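## Task

Place every game piece inside the bin labelled R and every stationery item inside the bin labelled S, leaving all other objects on the table. No object may stick out over a bin wall, both bins must end upright and flat on the table, the result must stay put without the robot holding anything, and both grippers must release and pull away at the end.

## Robot and tools

ROBOT. Two 7-joint Kinova Gen3 arms, left_arm and right_arm, each with a Robotiq 2F-85 parallel gripper. Scene frame: origin on the table top midway between the arms, +x out over the table, +z up, left_arm on the +y side (the names are not image sides). Base positions: left_arm (+0.030, +0.416, 0) m, right_arm (-0.023, -0.422, 0) m, each yawed only slightly.

JOINTS. Order in every row and result: waist, shoulder, upper arm roll, elbow, forearm roll, wrist pitch, wrist roll. Upper arm roll and wrist pitch have their sign flipped relative to the URDF. Stated ranges (URDF signs, rad): waist, upper arm roll, forearm roll, wrist roll -69.115 to 69.115; shoulder -2.250 to 2.250; elbow -2.580 to 2.580; wrist pitch -2.100 to 2.100. Real ends may differ by 0.013 rad. Load limits: 49.6 N m for the first four joints, 31.2 for the last three.

THE ROW. One row is 18 numbers, each in [-1, 1], always for both arms: left_arm's 7 joint numbers, its gripper position, its gripper speed, then the same 9 for right_arm. Joint numbers are offsets, not poses: 1.0 equals 0.9985 rad for waist, shoulder, upper arm roll and elbow, and 0.8765 rad for forearm roll, wrist pitch and wrist roll. Gripper position is absolute: +1 fully open (85 mm), 0 about 41 mm, about -0.8 pads touch, -1 closes until stopped. Gripper speed: -1 about 20 mm/s, 0 about 85, +1 about 150. To leave a gripper unchanged, repeat its previous two numbers (a 0 is a real command).

TOOLS.
- execute_actions(actions): a list of actions; each action is a list of up to 15 rows, one per 1/30 s step, lasting 0.5 s in total; if fewer rows are given, the last one is held. Joint offsets in each row count from the angles at the start of that action, not from the previous row. An empty list just returns the current state and images. An action that would push a joint more than 0.013 rad beyond its stated end is rejected for both arms; if the first action fails this, or any action is malformed, nothing in the call runs.
- move(target, speed, blocking): target is one 18-number row; its offsets count from the Joint positions in the latest result that printed them. All joints travel in sync, so grippers trace curves. speed is the top rate, in rad/s, of the joint with most distance to cover (0.01 to 2, default 0.5); duration is clamped to 0.5 to 10 s. Gripper numbers are applied at the start. It does not avoid obstacles or the other arm. blocking=false returns after 0.5 s while motion continues; then use wait or stop before sending more motion. The extra 'move:' line reports the outcome (done, off_target, moving, held, fault), limits=held or limits=none, and each arm's joint furthest from target.
- wait(seconds): 0 to 10; holds the last command, returns early if a running move ends.
- stop(): brakes a running move; it needs stopping distance. Fingers keep moving.
- zoom_image(camera, region): region [x0, y0, x1, y1] in pixels, at most 504 by 504, from the newest image of that camera.
- read_manual(section): only "licences"; moves nothing.
- finished_scene(scene): scene 1 or 2; irreversible, reports success and gives the next task.

CAMERAS. cam_head_left, cam_head_right, cam_high, cam_low, cam_left_wrist, cam_right_wrist, all 504x504, returned in that order. Wrist cameras may be a couple of centimetres and some degrees off nominal.

RESULTS. The state line gives each gripper's end_effector_position (m) and end_effector_quat_wxyz in the scene frame; this point sits between the pads when closed, fingertips 19 mm beyond it when closed and 6 mm when open. Accuracy drops at long reach. Joint positions (rad), Joint velocities (rad/s), Joint targets and joint torques come in one block per arm. position_measured_pct is about 50 minus 50 times the finger position: 0 means wide open; stopping short of the request below about 90 means something is held, about 90 means the pads met. Notices: 'joint sent to its limit', 'joint command not followed' (a clearance check altered joint targets), MOTOR HOT (from 60 °C), OVER-TEMPERATURE FAULT (75 °C, arm sags), TORQUE FAULT (arm halts 10 s and the rest of the call is skipped).

MOTION NOTES. Joints are speed- and acceleration-limited, so large offsets may need several actions and an arm can still be short of target. Each step the command stays within 0.304 rad (first four joints) or 0.266 rad (wrist joints) of the measured angle, and is scaled back if it would move the gripper more than 70 mm. The fingertips advance about 13 mm as they close, so keep that clearance above surfaces. For a firm grip send -1 and keep it; to release, send a position wider than the object.

AVOID. Knocking anything off the table (fails the scene), tipping bins, dropping or slamming objects, pressing hard into surfaces, fast contacts, arm-to-arm contact, overloading joints, and holding loads long enough to overheat motors. Brief external tugs on held objects or pushes on loose ones may occur. Before ending a scene, open the grippers and lift clear so nothing depends on the robot.

Each tool is called by a JSON object that holds its "op" and its "data".

## Session

{"op": "execute_actions", "data": {"actions": []}}

Scene clock: 0.00 s.
left_arm: end_effector_position=(+0.1222, +0.2096, +0.1558) position_measured_pct=0.0 end_effector_quat_wxyz=(-0.285, +0.437, +0.528, +0.670) | right_arm: end_effector_position=(+0.5255, -0.2077, +0.3191) position_measured_pct=0.0 end_effector_quat_wxyz=(-0.445, +0.817, -0.080, -0.359)
Joint names: [waist, shoulder, upper arm roll, elbow, forearm roll, wrist pitch, wrist roll]
Joint positions: left_arm=[ 1.668  1.214  0.061  1.57  -0.357 -1.95   1.871] | right_arm=[ 0.094  1.262  0.826  0.334 -0.435 -2.026  4.026]
Joint velocities: left_arm=[-0.     0.002 -0.001 -0.     0.001  0.     0.001] | right_arm=[-0.001  0.001  0.    -0.001 -0.    -0.001  0.   ]
Joint torques (N m, as the joint torque sensors report them, + toward a larger Joint positions number): no reading
Motor temperatures (°C, as the motors report them): left_arm=[26 32 29 27 31 33 34] | right_arm=[31 26 27 29 37 38 32]
Joint targets: left_arm=[1.668 1.214 0.061 1.570 -0.357 -1.950 1.871] | right_arm=[0.094 1.262 0.826 0.334 -0.435 -2.026 4.026]

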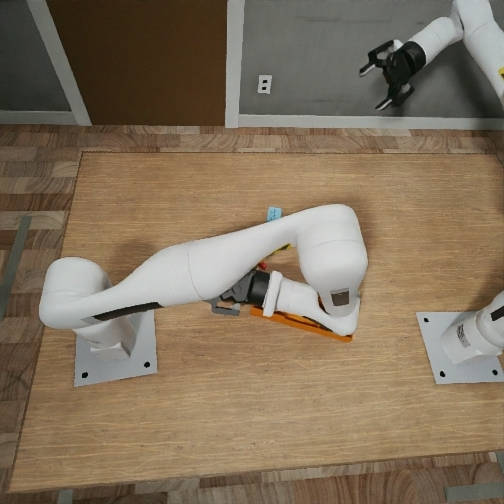

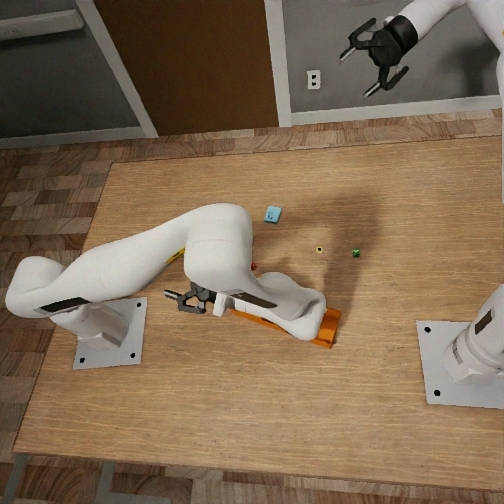

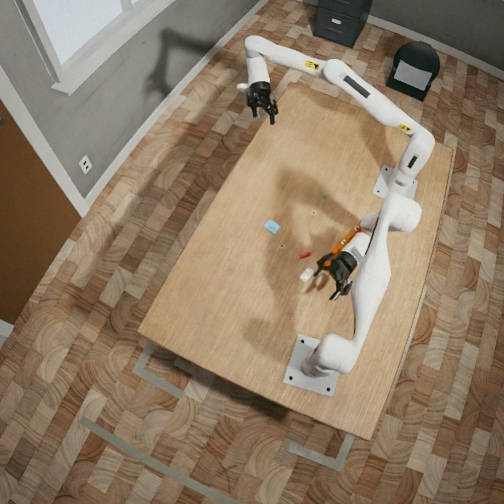

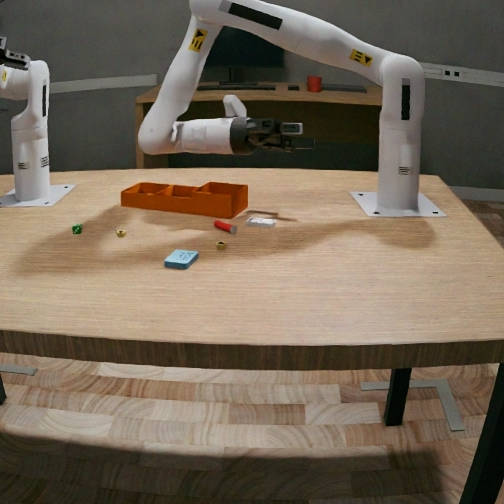

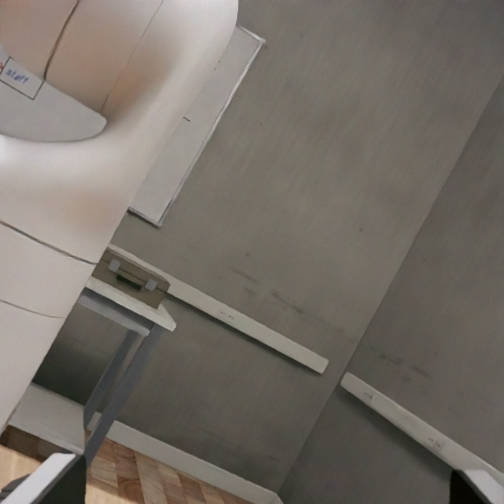

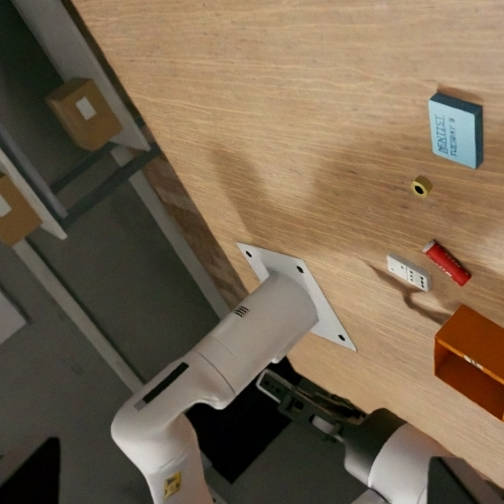

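{"op": "move", "data": {"target": [-1.9,-0.9,-0.061,-0.3,0.357,0.6,0,1,0, 0.5,-0.8,-0.826,0.6,0.435,0.6,0,1,0], "speed": 1.0}}

action 0: every number of target must lie in its column's range; nothing of the call was run and nothing moved

{"op": "move", "data": {"target": [-1,-0.9,-0.061,-0.3,0.407,0.68,0,1,0, 0.5,-0.8,-0.826,0.6,0.496,0.68,0,1,0], "speed": 1.0}}

{"op": "move", "data": {"target": [-1,0,0,0,0,0,0,1,0, 0.5,0,0,0,0,0,0,1,0], "speed": 1.0}}

Scene clock: 28.67 s.
left_arm: end_effector_position=(+0.4485, +0.1281, +0.3751) position_measured_pct=0.0 end_effector_quat_wxyz=(+0.092, +0.126, +0.987, -0.042) | right_arm: end_effector_position=(+0.4462, -0.7865, +0.4195) position_measured_pct=0.0 end_effector_quat_wxyz=(-0.005, +0.785, -0.600, +0.157)
Joint names: [waist, shoulder, upper arm roll, elbow, forearm roll, wrist pitch, wrist roll]
Joint positions: left_arm=[ 0.67   0.315  0.     1.271 -0.    -1.354  1.871] | right_arm=[ 0.593  0.464  0.001  0.934  0.    -1.43   4.026]
Joint velocities: left_arm=[-0.001 -0.    -0.    -0.    -0.    -0.    -0.   ] | right_arm=[ 0.    -0.003 -0.    -0.001  0.     0.001 -0.   ]
Joint torques (N m, as the joint torque sensors report them, + toward a larger Joint positions number): left_arm=[  0.17 -16.05  -0.26  -8.93  -0.18   0.44  -0.24] | right_arm=[ -0.02 -19.64   0.17  -9.11  -0.02   0.69  -0.41]
Motor temperatures (°C, as the motors report them): left_arm=[26 32 29 27 31 33 34] | right_arm=[31 27 27 29 37 38 32]
Joint targets: left_arm=[0.670 0.315 0.000 1.271 -0.000 -1.354 1.871] | right_arm=[0.593 0.463 0.001 0.934 0.000 -1.430 4.026]
move: done; limits=none; left_arm: farthest joint: the waist, 0.000 radians from its target (0.999 radians at the start); right_arm: farthest joint: the waist, 0.000 radians from its target (0.499 radians at the start)

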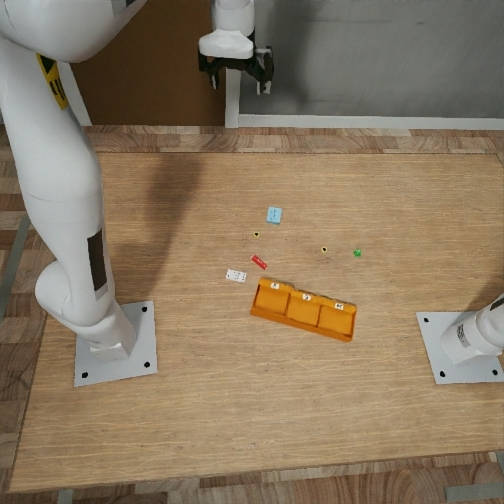

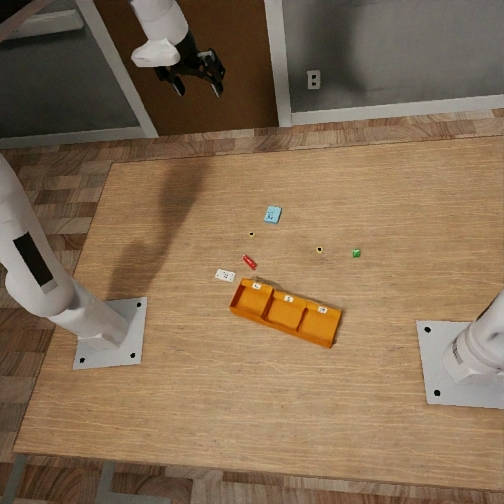

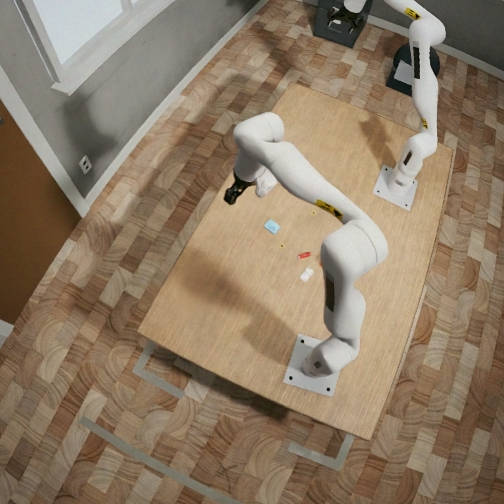

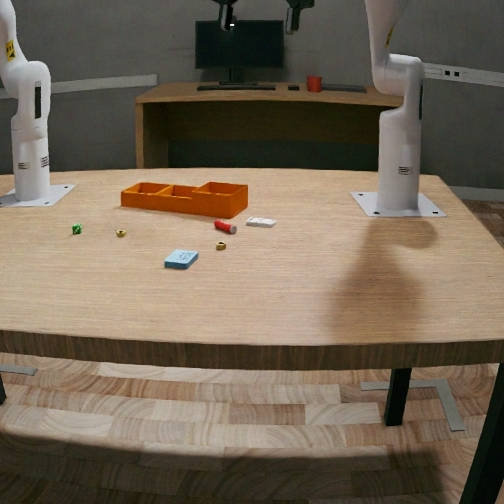

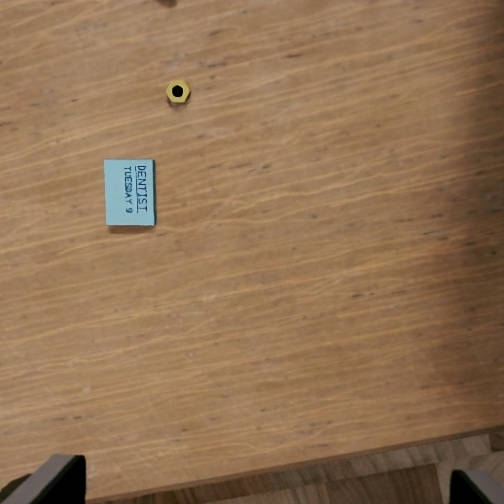

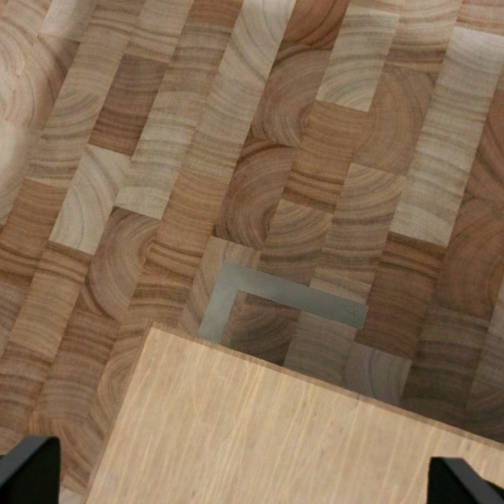

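Scene clock: 30.60 s.
left_arm: end_effector_position=(+0.4987, +0.6115, +0.3751) position_measured_pct=0.0 end_effector_quat_wxyz=(+0.100, -0.362, +0.927, +0.007) | right_arm: end_effector_position=(+0.2142, -0.9668, +0.4195) position_measured_pct=0.0 end_effector_quat_wxyz=(-0.033, -0.612, +0.775, -0.153)
Joint names: [waist, shoulder, upper arm roll, elbow, forearm roll, wrist pitch, wrist roll]
Joint positions: left_arm=[-0.329  0.315  0.     1.271 -0.    -1.354  1.871] | right_arm=[ 1.093  0.464  0.001  0.934  0.    -1.43   4.026]
Joint velocities: left_arm=[-0.003  0.002  0.002 -0.    -0.002  0.     0.   ] | right_arm=[ 0.002 -0.001  0.     0.001 -0.001 -0.001 -0.   ]
Joint torques (N m, as the joint torque sensors report them, + toward a larger Joint positions number): left_arm=[  0.25 -15.92  -0.15  -8.99  -0.09   0.34  -0.26] | right_arm=[  0.14 -20.05   0.12  -9.01   0.     0.66  -0.37]
Motor temperatures (°C, as the motors report them): left_arm=[26 32 29 27 31 33 34] | right_arm=[31 27 27 29 37 38 32]
Joint targets: left_arm=[-0.329 0.315 0.000 1.271 -0.000 -1.354 1.871] | right_arm=[1.093 0.464 0.001 0.934 0.000 -1.430 4.026]
move: done; limits=none; left_arm: farthest joint: the waist, 0.000 radians from its target (0.998 radians at the start); right_arm: farthest joint: the waist, 0.000 radians from its target (0.499 radians at the start)

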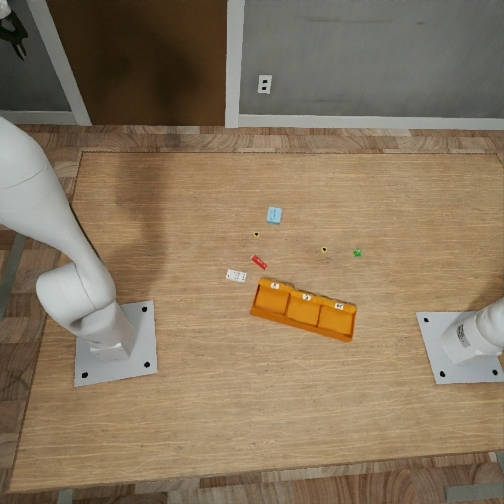

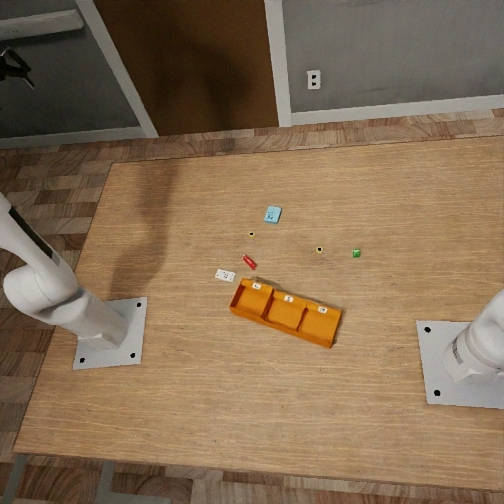

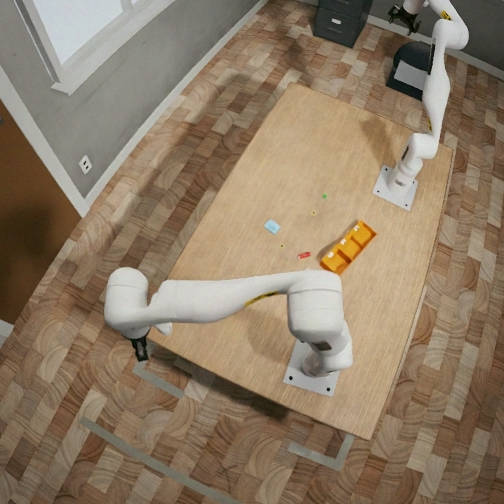

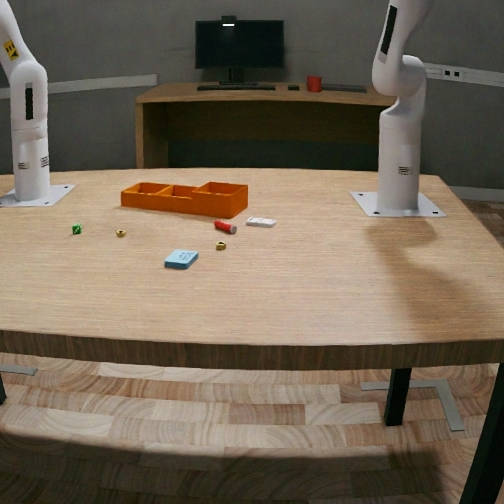

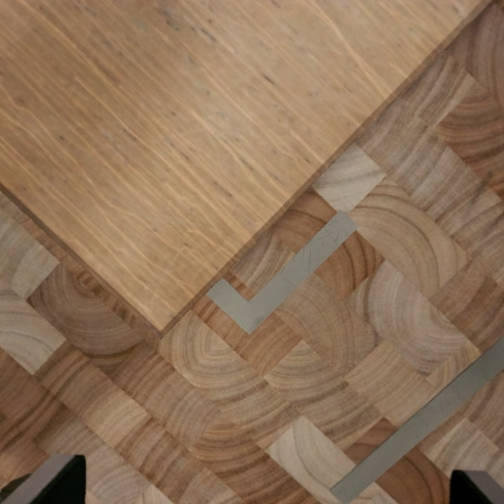

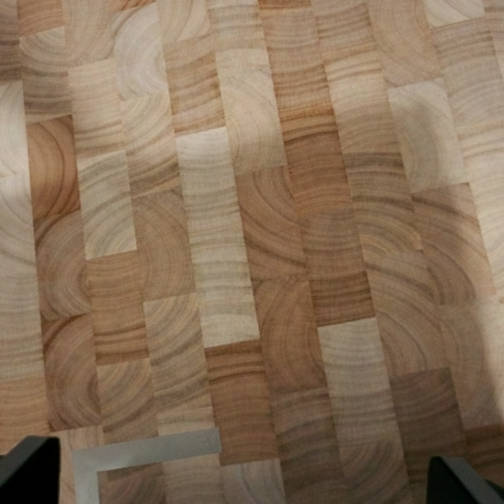

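{"op": "zoom_image", "data": {"camera": "cam_head_left", "region": [210,190,380,350]}}

{"op": "zoom_image", "data": {"camera": "cam_low", "region": [50,170,300,280]}}

Region (210, 190, 380, 350) of cam_head_left's 504x504 image, scaled by 2.965, with more detail than that image has; it fills the top 474 rows of this view, and the rest is white.

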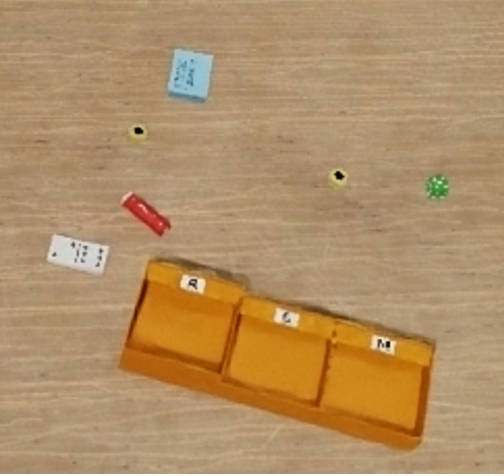

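Region (50, 170, 300, 280) of cam_low's 504x504 image, scaled by 2.016, with more detail than that image has; it fills the top 222 rows of this view, and the rest is white.

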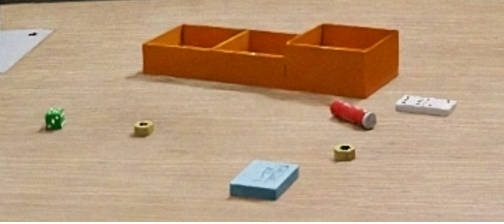

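{"op": "move", "data": {"target": [1,0,0,0.565,0,0.415,0.81,1,0, 0,0,0,0,0,0,0,1,0], "speed": 1.2}}

{"op": "move", "data": {"target": [0.46,0,0,0,0,0,0,1,0, 0,0,0,0,0,0,0,1,0], "speed": 1.2}}

Scene clock: 71.40 s.
left_arm: end_effector_position=(+0.3522, +0.1876, +0.2015) position_measured_pct=0.0 end_effector_quat_wxyz=(+0.000, -0.226, +0.974, -0.000) | right_arm: end_effector_position=(+0.2142, -0.9668, +0.4195) position_measured_pct=0.0 end_effector_quat_wxyz=(-0.033, -0.612, +0.775, -0.153)
Joint names: [waist, shoulder, upper arm roll, elbow, forearm roll, wrist pitch, wrist roll]
Joint positions: left_arm=[ 0.67   0.315  0.     1.835 -0.    -0.99   2.581] | right_arm=[ 1.093  0.464  0.001  0.934  0.    -1.43   4.026]
Joint velocities: left_arm=[0.004 0.001 0.002 0.    0.    0.    0.001] | right_arm=[ 0.     0.    -0.     0.001 -0.001 -0.001  0.   ]
Joint torques (N m, as the joint torque sensors report them, + toward a larger Joint positions number): left_arm=[  0.25 -13.99  -0.16  -6.91  -0.19  -0.18  -0.26] | right_arm=[  0.09 -19.92   0.23  -9.16  -0.08   0.67  -0.4 ]
Motor temperatures (°C, as the motors report them): left_arm=[26 33 29 28 31 33 34] | right_arm=[31 28 27 29 37 38 32]
Joint targets: left_arm=[0.670 0.315 0.000 1.835 -0.000 -0.990 2.581] | right_arm=[1.093 0.464 0.001 0.934 0.000 -1.430 4.026]
move: done; limits=none; left_arm: farthest joint: the waist, 0.000 radians from its target (0.998 radians at the start); right_arm: farthest joint: the waist, 0.000 radians from its target (0.000 radians at the start)

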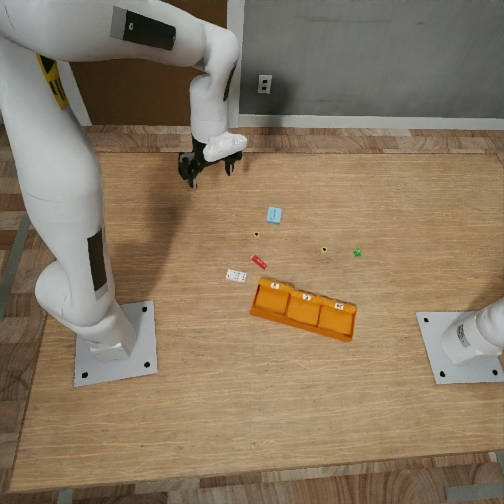

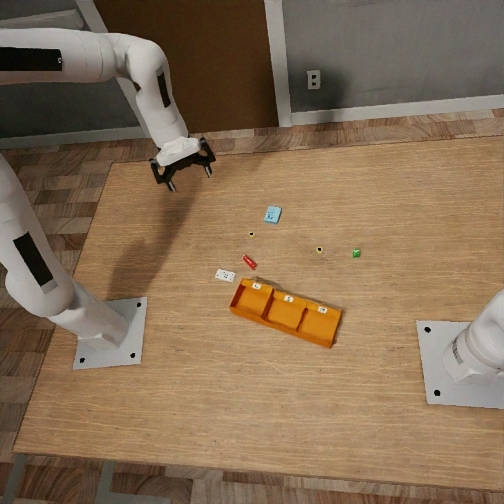

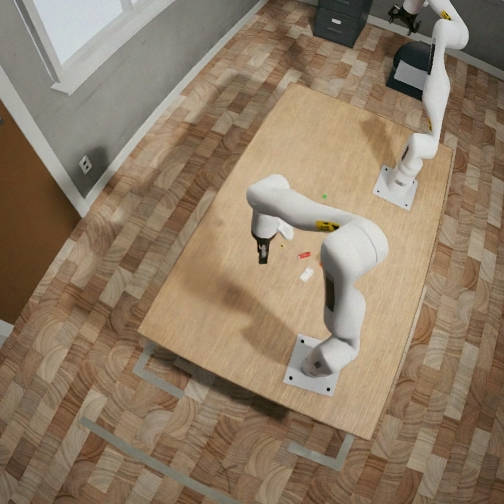

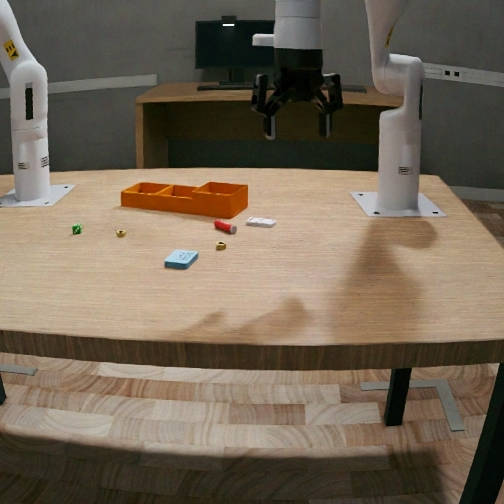

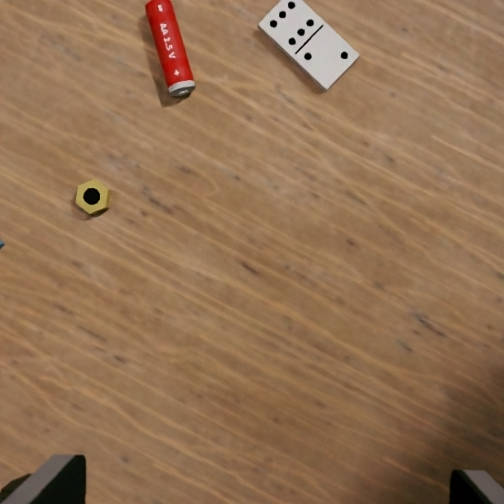

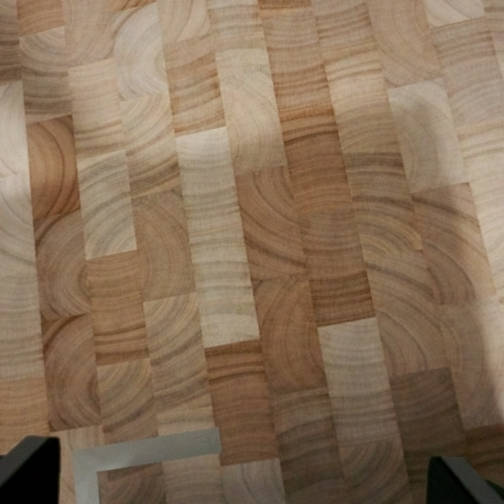

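Scene clock: 72.60 s.
left_arm: end_effector_position=(+0.2177, +0.0686, +0.2015) position_measured_pct=0.0 end_effector_quat_wxyz=(+0.000, +0.001, +1.000, -0.001) | right_arm: end_effector_position=(+0.2142, -0.9668, +0.4195) position_measured_pct=0.0 end_effector_quat_wxyz=(-0.033, -0.612, +0.775, -0.153)
Joint names: [waist, shoulder, upper arm roll, elbow, forearm roll, wrist pitch, wrist roll]
Joint positions: left_arm=[ 1.129  0.315 -0.     1.835 -0.    -0.99   2.581] | right_arm=[ 1.093  0.464  0.001  0.934  0.    -1.43   4.026]
Joint velocities: left_arm=[ 0.003 -0.001 -0.     0.001  0.    -0.    -0.002] | right_arm=[-0.     0.001 -0.     0.001 -0.001 -0.     0.   ]
Joint torques (N m, as the joint torque sensors report them, + toward a larger Joint positions number): left_arm=[  0.07 -13.95  -0.21  -6.85  -0.13  -0.19  -0.33] | right_arm=[  0.08 -19.88   0.09  -9.13   0.     0.72  -0.34]
Motor temperatures (°C, as the motors report them): left_arm=[26 33 29 28 31 33 34] | right_arm=[31 28 27 29 37 38 32]
Joint targets: left_arm=[1.129 0.315 0.000 1.835 -0.000 -0.990 2.581] | right_arm=[1.093 0.464 0.001 0.934 0.000 -1.430 4.026]
move: done; limits=none; left_arm: farthest joint: the waist, 0.001 radians from its target (0.460 radians at the start); right_arm: farthest joint: the waist, 0.000 radians from its target (0.000 radians at the start)

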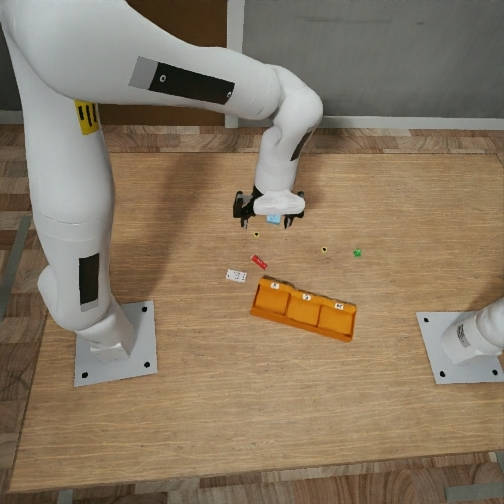

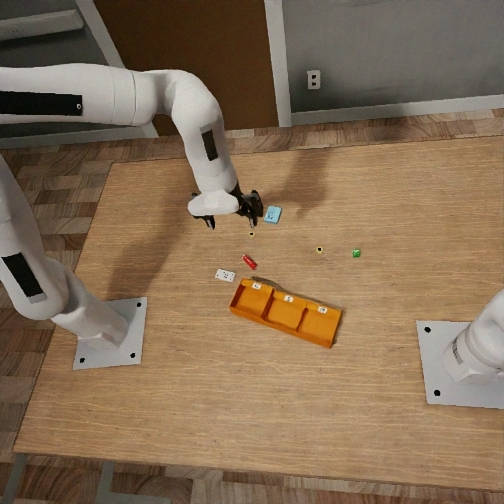

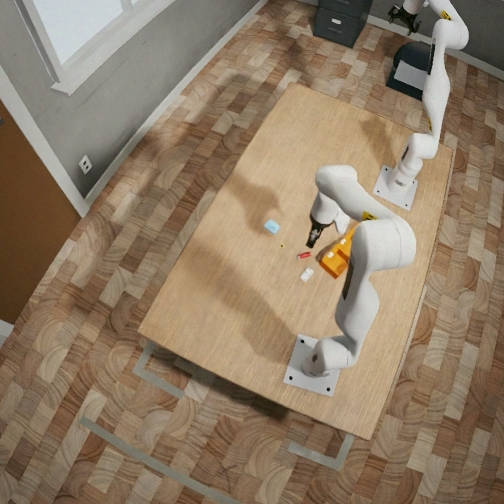

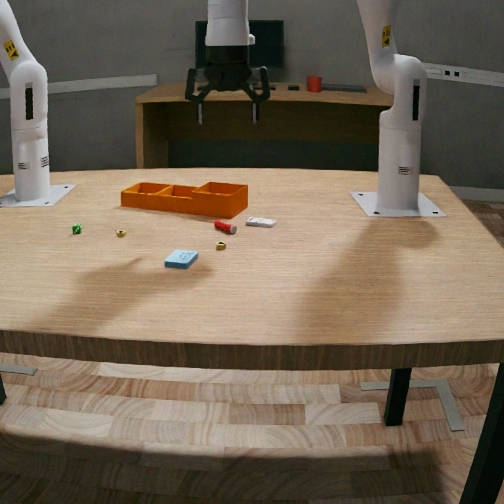

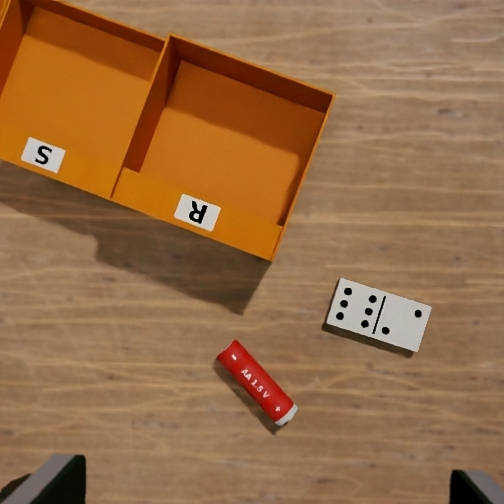

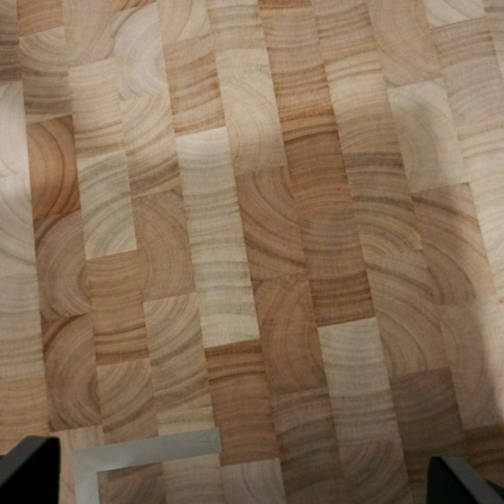

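{"op": "move", "data": {"target": [-0.024,0.03,0,0.2,0,0.25,1,0.3,0.5, 0,0,0,0,0,0,0,1,0], "speed": 1.2}}

{"op": "move", "data": {"target": [0,0.036,0,0.148,0,0.22,0.402,0.3,0.5, 0,0,0,0,0,0,0,1,0], "speed": 1.0}}

Scene clock: 90.90 s.
left_arm: end_effector_position=(+0.2054, +0.1044, +0.1420) position_measured_pct=34.9 end_effector_quat_wxyz=(-0.001, -0.434, +0.901, +0.005) | right_arm: end_effector_position=(+0.2142, -0.9668, +0.4195) position_measured_pct=0.0 end_effector_quat_wxyz=(-0.033, -0.612, +0.775, -0.153)
Joint names: [waist, shoulder, upper arm roll, elbow, forearm roll, wrist pitch, wrist roll]
Joint positions: left_arm=[ 1.105  0.345 -0.     2.035 -0.    -0.771  3.458] | right_arm=[ 1.093  0.464  0.001  0.934  0.    -1.43   4.026]
Joint velocities: left_arm=[-0.     0.003  0.    -0.    -0.    -0.     0.002] | right_arm=[-0.001 -0.001  0.    -0.001  0.002  0.    -0.   ]
Joint torques (N m, as the joint torque sensors report them, + toward a larger Joint positions number): left_arm=[  0.15 -13.16  -0.19  -5.53  -0.18  -0.2   -0.26] | right_arm=[  0.05 -19.87   0.17  -9.22   0.04   0.76  -0.39]
Motor temperatures (°C, as the motors report them): left_arm=[26 33 29 28 31 33 34] | right_arm=[31 28 27 29 37 38 32]
Joint targets: left_arm=[1.105 0.345 -0.000 2.035 -0.000 -0.771 3.458] | right_arm=[1.093 0.464 0.001 0.934 0.000 -1.430 4.026]
move: done; limits=none; left_arm: farthest joint: the waist, 0.000 radians from its target (0.024 radians at the start); right_arm: farthest joint: the waist, 0.000 radians from its target (0.000 radians at the start)

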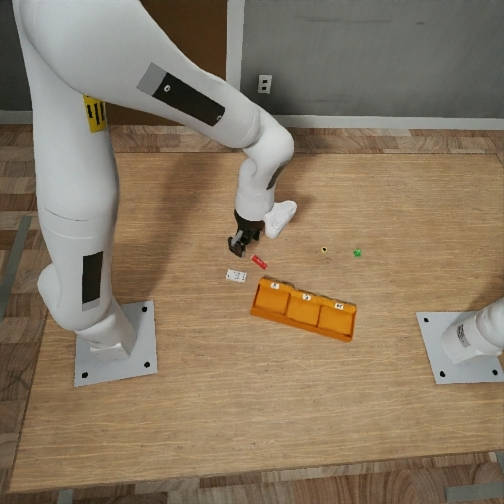

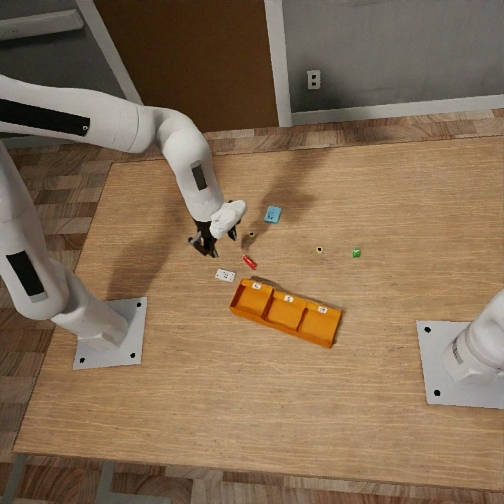

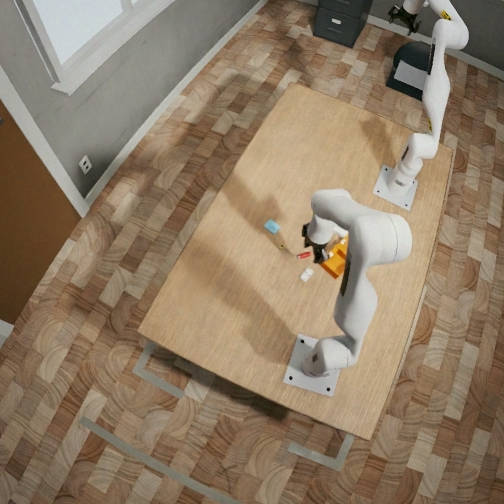

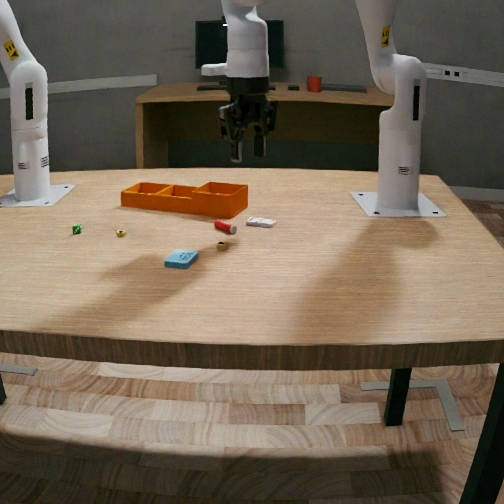

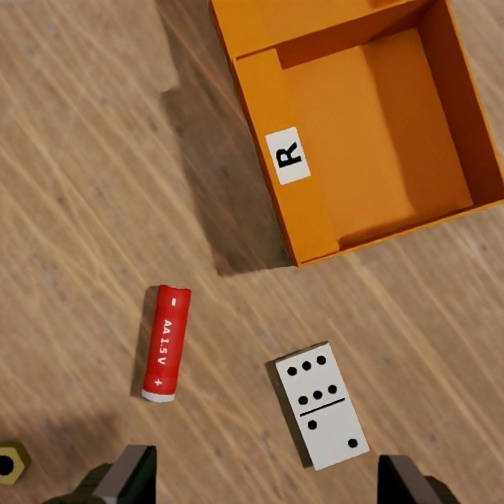

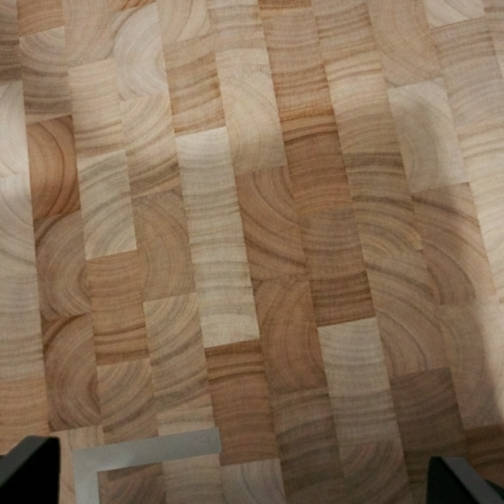

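Scene clock: 91.83 s.
left_arm: end_effector_position=(+0.1899, +0.1280, +0.1008) position_measured_pct=34.9 end_effector_quat_wxyz=(+0.000, -0.585, +0.811, +0.000) | right_arm: end_effector_position=(+0.2142, -0.9668, +0.4195) position_measured_pct=0.0 end_effector_quat_wxyz=(-0.033, -0.612, +0.775, -0.153)
Joint names: [waist, shoulder, upper arm roll, elbow, forearm roll, wrist pitch, wrist roll]
Joint positions: left_arm=[ 1.105  0.381 -0.     2.182 -0.    -0.578  3.81 ] | right_arm=[ 1.093  0.464  0.001  0.934  0.    -1.43   4.026]
Joint velocities: left_arm=[-0.    -0.001 -0.001  0.001  0.001  0.     0.   ] | right_arm=[-0.001  0.001  0.    -0.001 -0.001 -0.001 -0.   ]
Joint torques (N m, as the joint torque sensors report them, + toward a larger Joint positions number): left_arm=[  0.21 -12.78  -0.11  -4.37  -0.11  -0.14  -0.21] | right_arm=[  0.2  -19.99   0.27  -9.19   0.03   0.71  -0.33]
Motor temperatures (°C, as the motors report them): left_arm=[26 33 29 28 31 33 34] | right_arm=[31 28 27 29 37 38 32]
Joint targets: left_arm=[1.105 0.381 -0.000 2.182 -0.000 -0.578 3.810] | right_arm=[1.093 0.464 0.001 0.934 0.000 -1.430 4.026]
move: done; limits=none; left_arm: farthest joint: the waist, 0.000 radians from its target (0.000 radians at the start); right_arm: farthest joint: the waist, 0.000 radians from its target (0.000 radians at the start)

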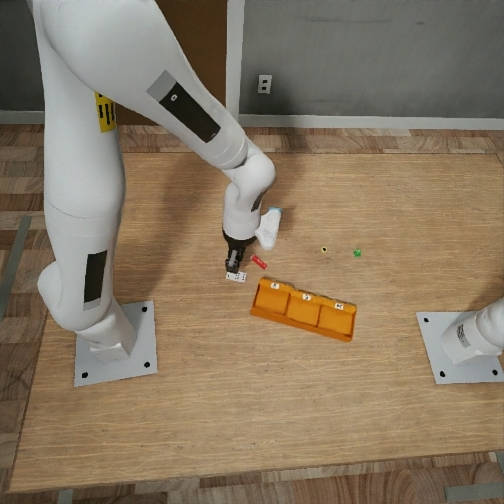

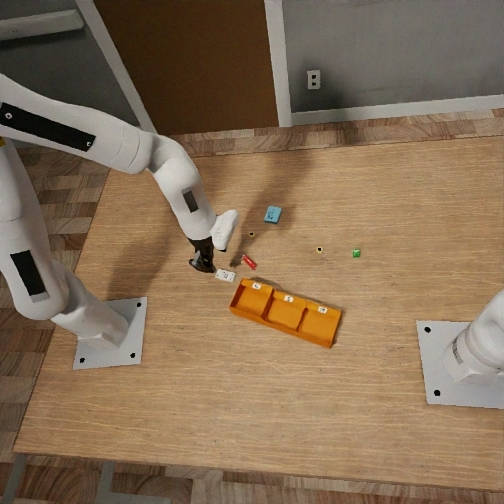

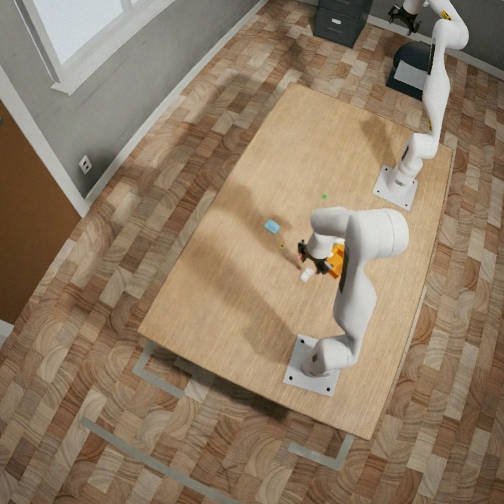

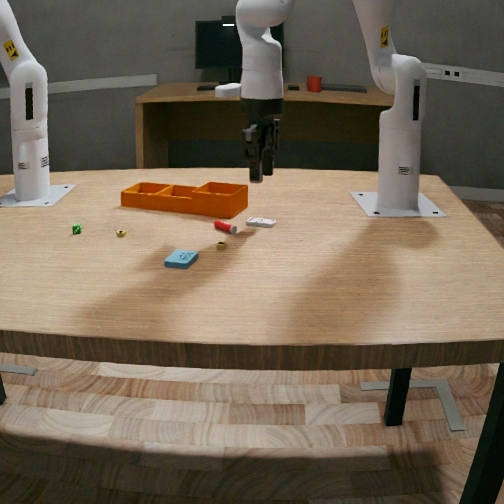

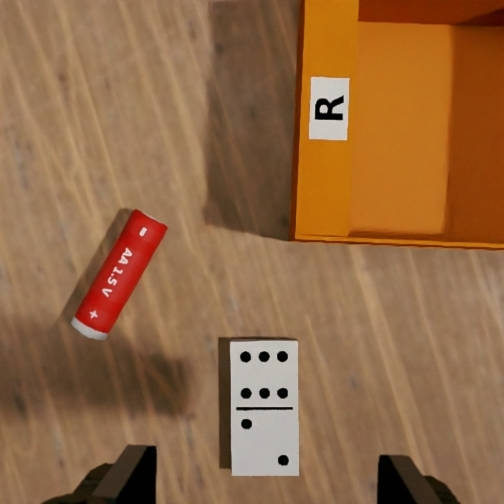

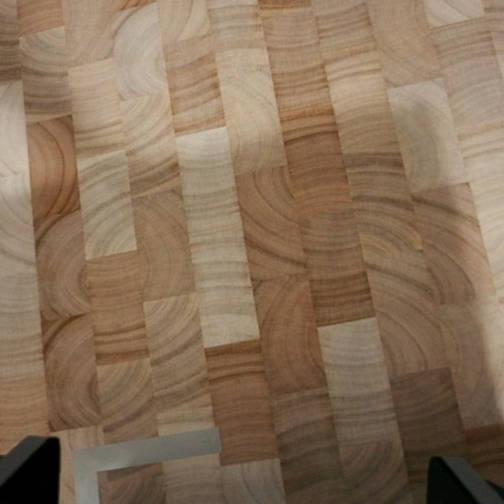

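{"op": "move", "data": {"target": [0,0.212,0,0.066,0,0.317,0,0.3,0.5, 0,0,0,0,0,0,0,1,0], "speed": 0.5}}

{"op": "move", "data": {"target": [0,0,0,0,0,0,0,-1,0, 0,0,0,0,0,0,0,1,0]}}

Scene clock: 97.47 s.
left_arm: end_effector_position=(+0.1899, +0.1280, +0.0223) position_measured_pct=34.9 end_effector_quat_wxyz=(-0.000, -0.585, +0.811, -0.000) | right_arm: end_effector_position=(+0.2142, -0.9668, +0.4195) position_measured_pct=0.0 end_effector_quat_wxyz=(-0.033, -0.612, +0.775, -0.153)
Joint names: [waist, shoulder, upper arm roll, elbow, forearm roll, wrist pitch, wrist roll]
Joint positions: left_arm=[ 1.105  0.592 -0.     2.248 -0.    -0.3    3.81 ] | right_arm=[ 1.093  0.464  0.001  0.934  0.    -1.43   4.026]
Joint velocities: left_arm=[ 0.001  0.001 -0.001  0.     0.     0.     0.   ] | right_arm=[ 0.     0.001 -0.    -0.    -0.001  0.     0.   ]
Joint torques (N m, as the joint torque sensors report them, + toward a larger Joint positions number): left_arm=[  0.14 -14.08  -0.25  -2.2   -0.19  -0.2   -0.17] | right_arm=[  0.09 -19.94   0.2   -9.24   0.     0.73  -0.31]
Motor temperatures (°C, as the motors report them): left_arm=[26 33 29 28 31 33 34] | right_arm=[31 28 27 29 37 38 32]
Joint targets: left_arm=[1.105 0.593 -0.000 2.248 -0.000 -0.300 3.810] | right_arm=[1.093 0.464 0.001 0.934 0.000 -1.430 4.026]
move: done; limits=none; left_arm: farthest joint: the waist, 0.000 radians from its target (0.000 radians at the start); right_arm: farthest joint: the waist, 0.000 radians from its target (0.000 radians at the start)

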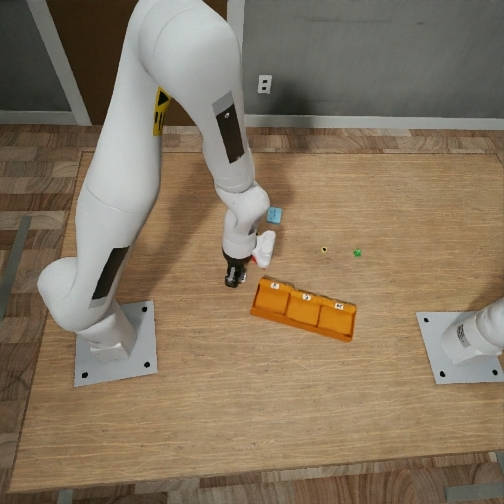

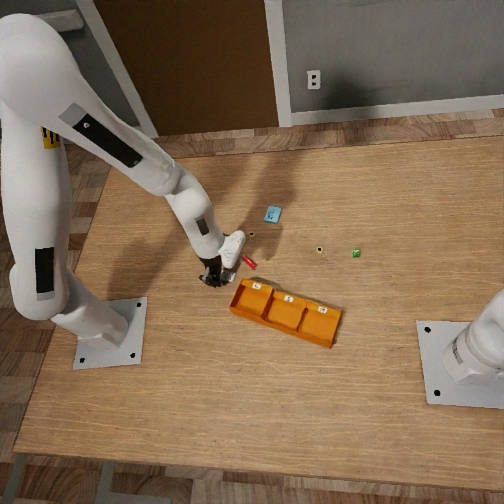

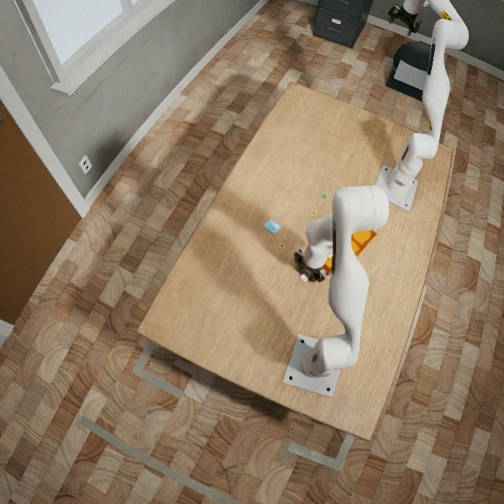

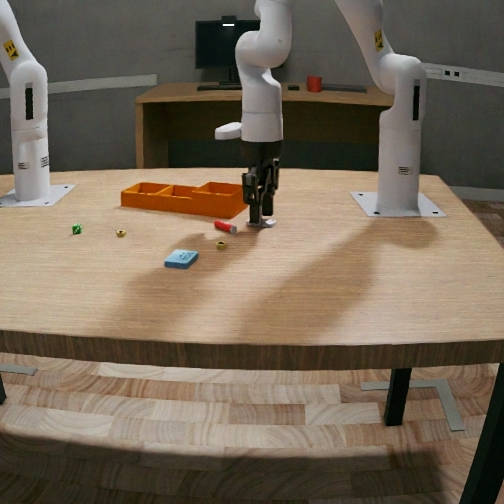

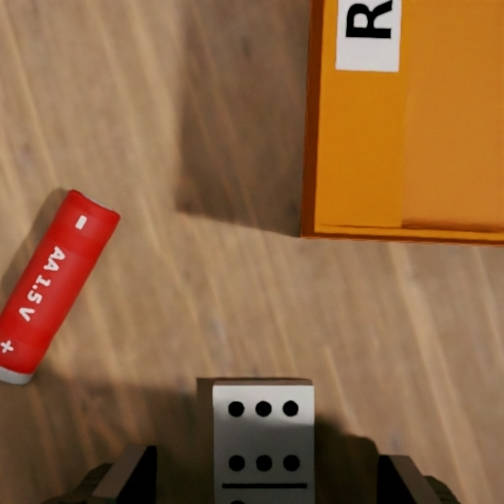

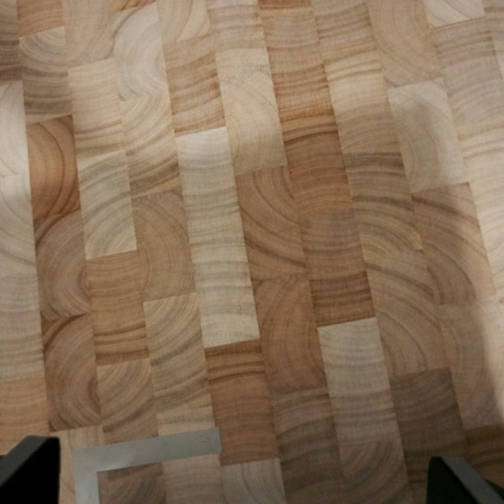

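Scene clock: 98.23 s.
left_arm: end_effector_position=(+0.1899, +0.1280, +0.0230) position_measured_pct=74.2 end_effector_quat_wxyz=(-0.000, -0.585, +0.811, -0.001) | right_arm: end_effector_position=(+0.2142, -0.9668, +0.4195) position_measured_pct=0.0 end_effector_quat_wxyz=(-0.033, -0.612, +0.775, -0.153)
Joint names: [waist, shoulder, upper arm roll, elbow, forearm roll, wrist pitch, wrist roll]
Joint positions: left_arm=[ 1.105  0.59  -0.     2.249 -0.    -0.301  3.81 ] | right_arm=[ 1.093  0.464  0.001  0.934  0.    -1.43   4.026]
Joint velocities: left_arm=[-0.    -0.    -0.     0.    -0.     0.    -0.001] | right_arm=[ 0.  0. -0.  0.  0.  0. -0.]
Joint torques (N m, as the joint torque sensors report them, + toward a larger Joint positions number): left_arm=[  0.09 -12.49  -0.25  -2.56  -0.19   0.35  -0.25] | right_arm=[  0.3  -19.89   0.11  -9.17  -0.04   0.58  -0.42]
Motor temperatures (°C, as the motors report them): left_arm=[26 33 29 28 31 33 34] | right_arm=[31 28 27 29 37 38 32]
Joint targets: left_arm=[1.105 0.592 -0.000 2.248 -0.000 -0.300 3.810] | right_arm=[1.093 0.464 0.001 0.934 0.000 -1.430 4.026]
move: done; limits=none; left_arm: farthest joint: the shoulder, 0.002 radians from its target (0.000 radians at the start); right_arm: farthest joint: the waist, 0.000 radians from its target (0.000 radians at the start)

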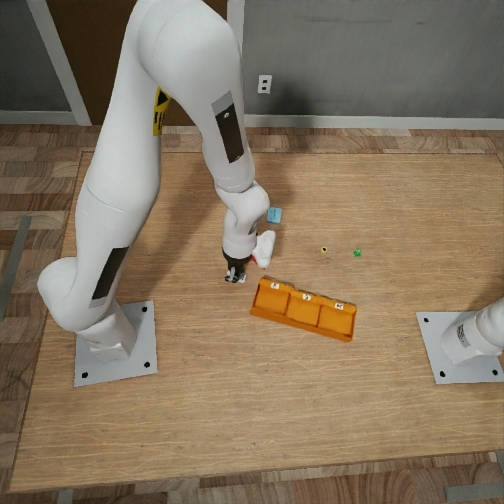

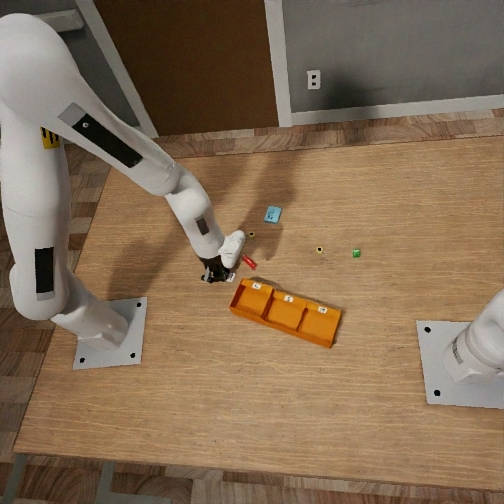

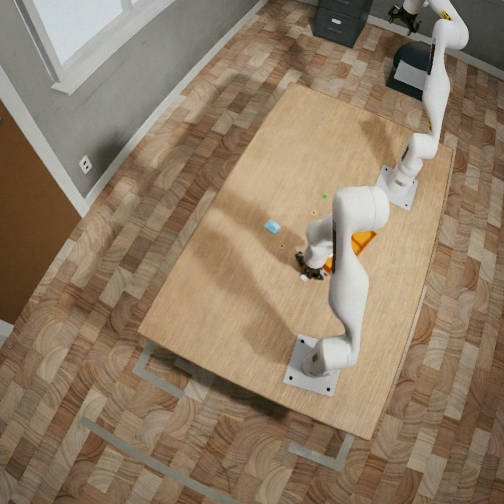

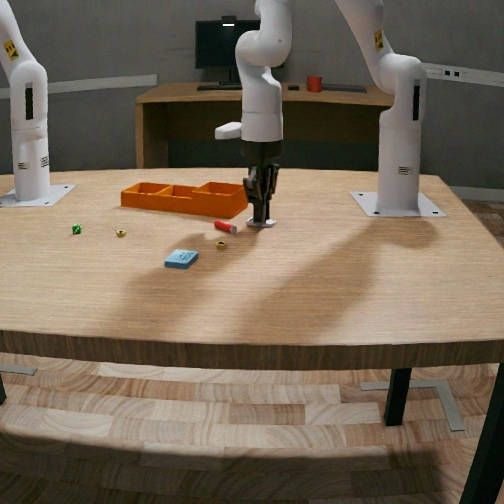

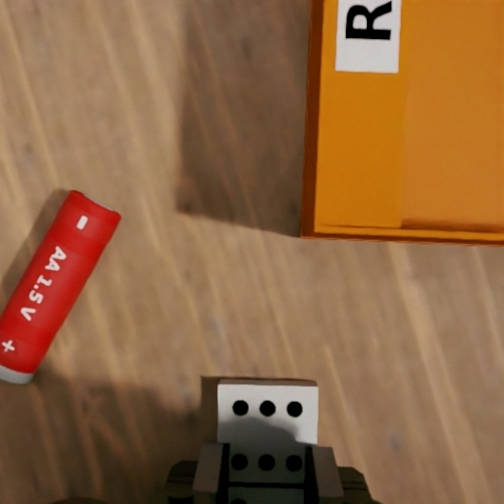

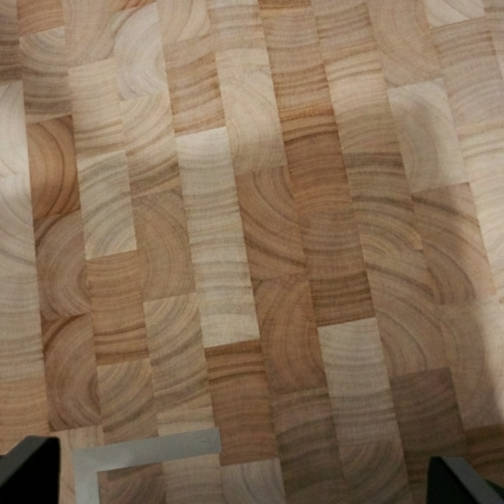

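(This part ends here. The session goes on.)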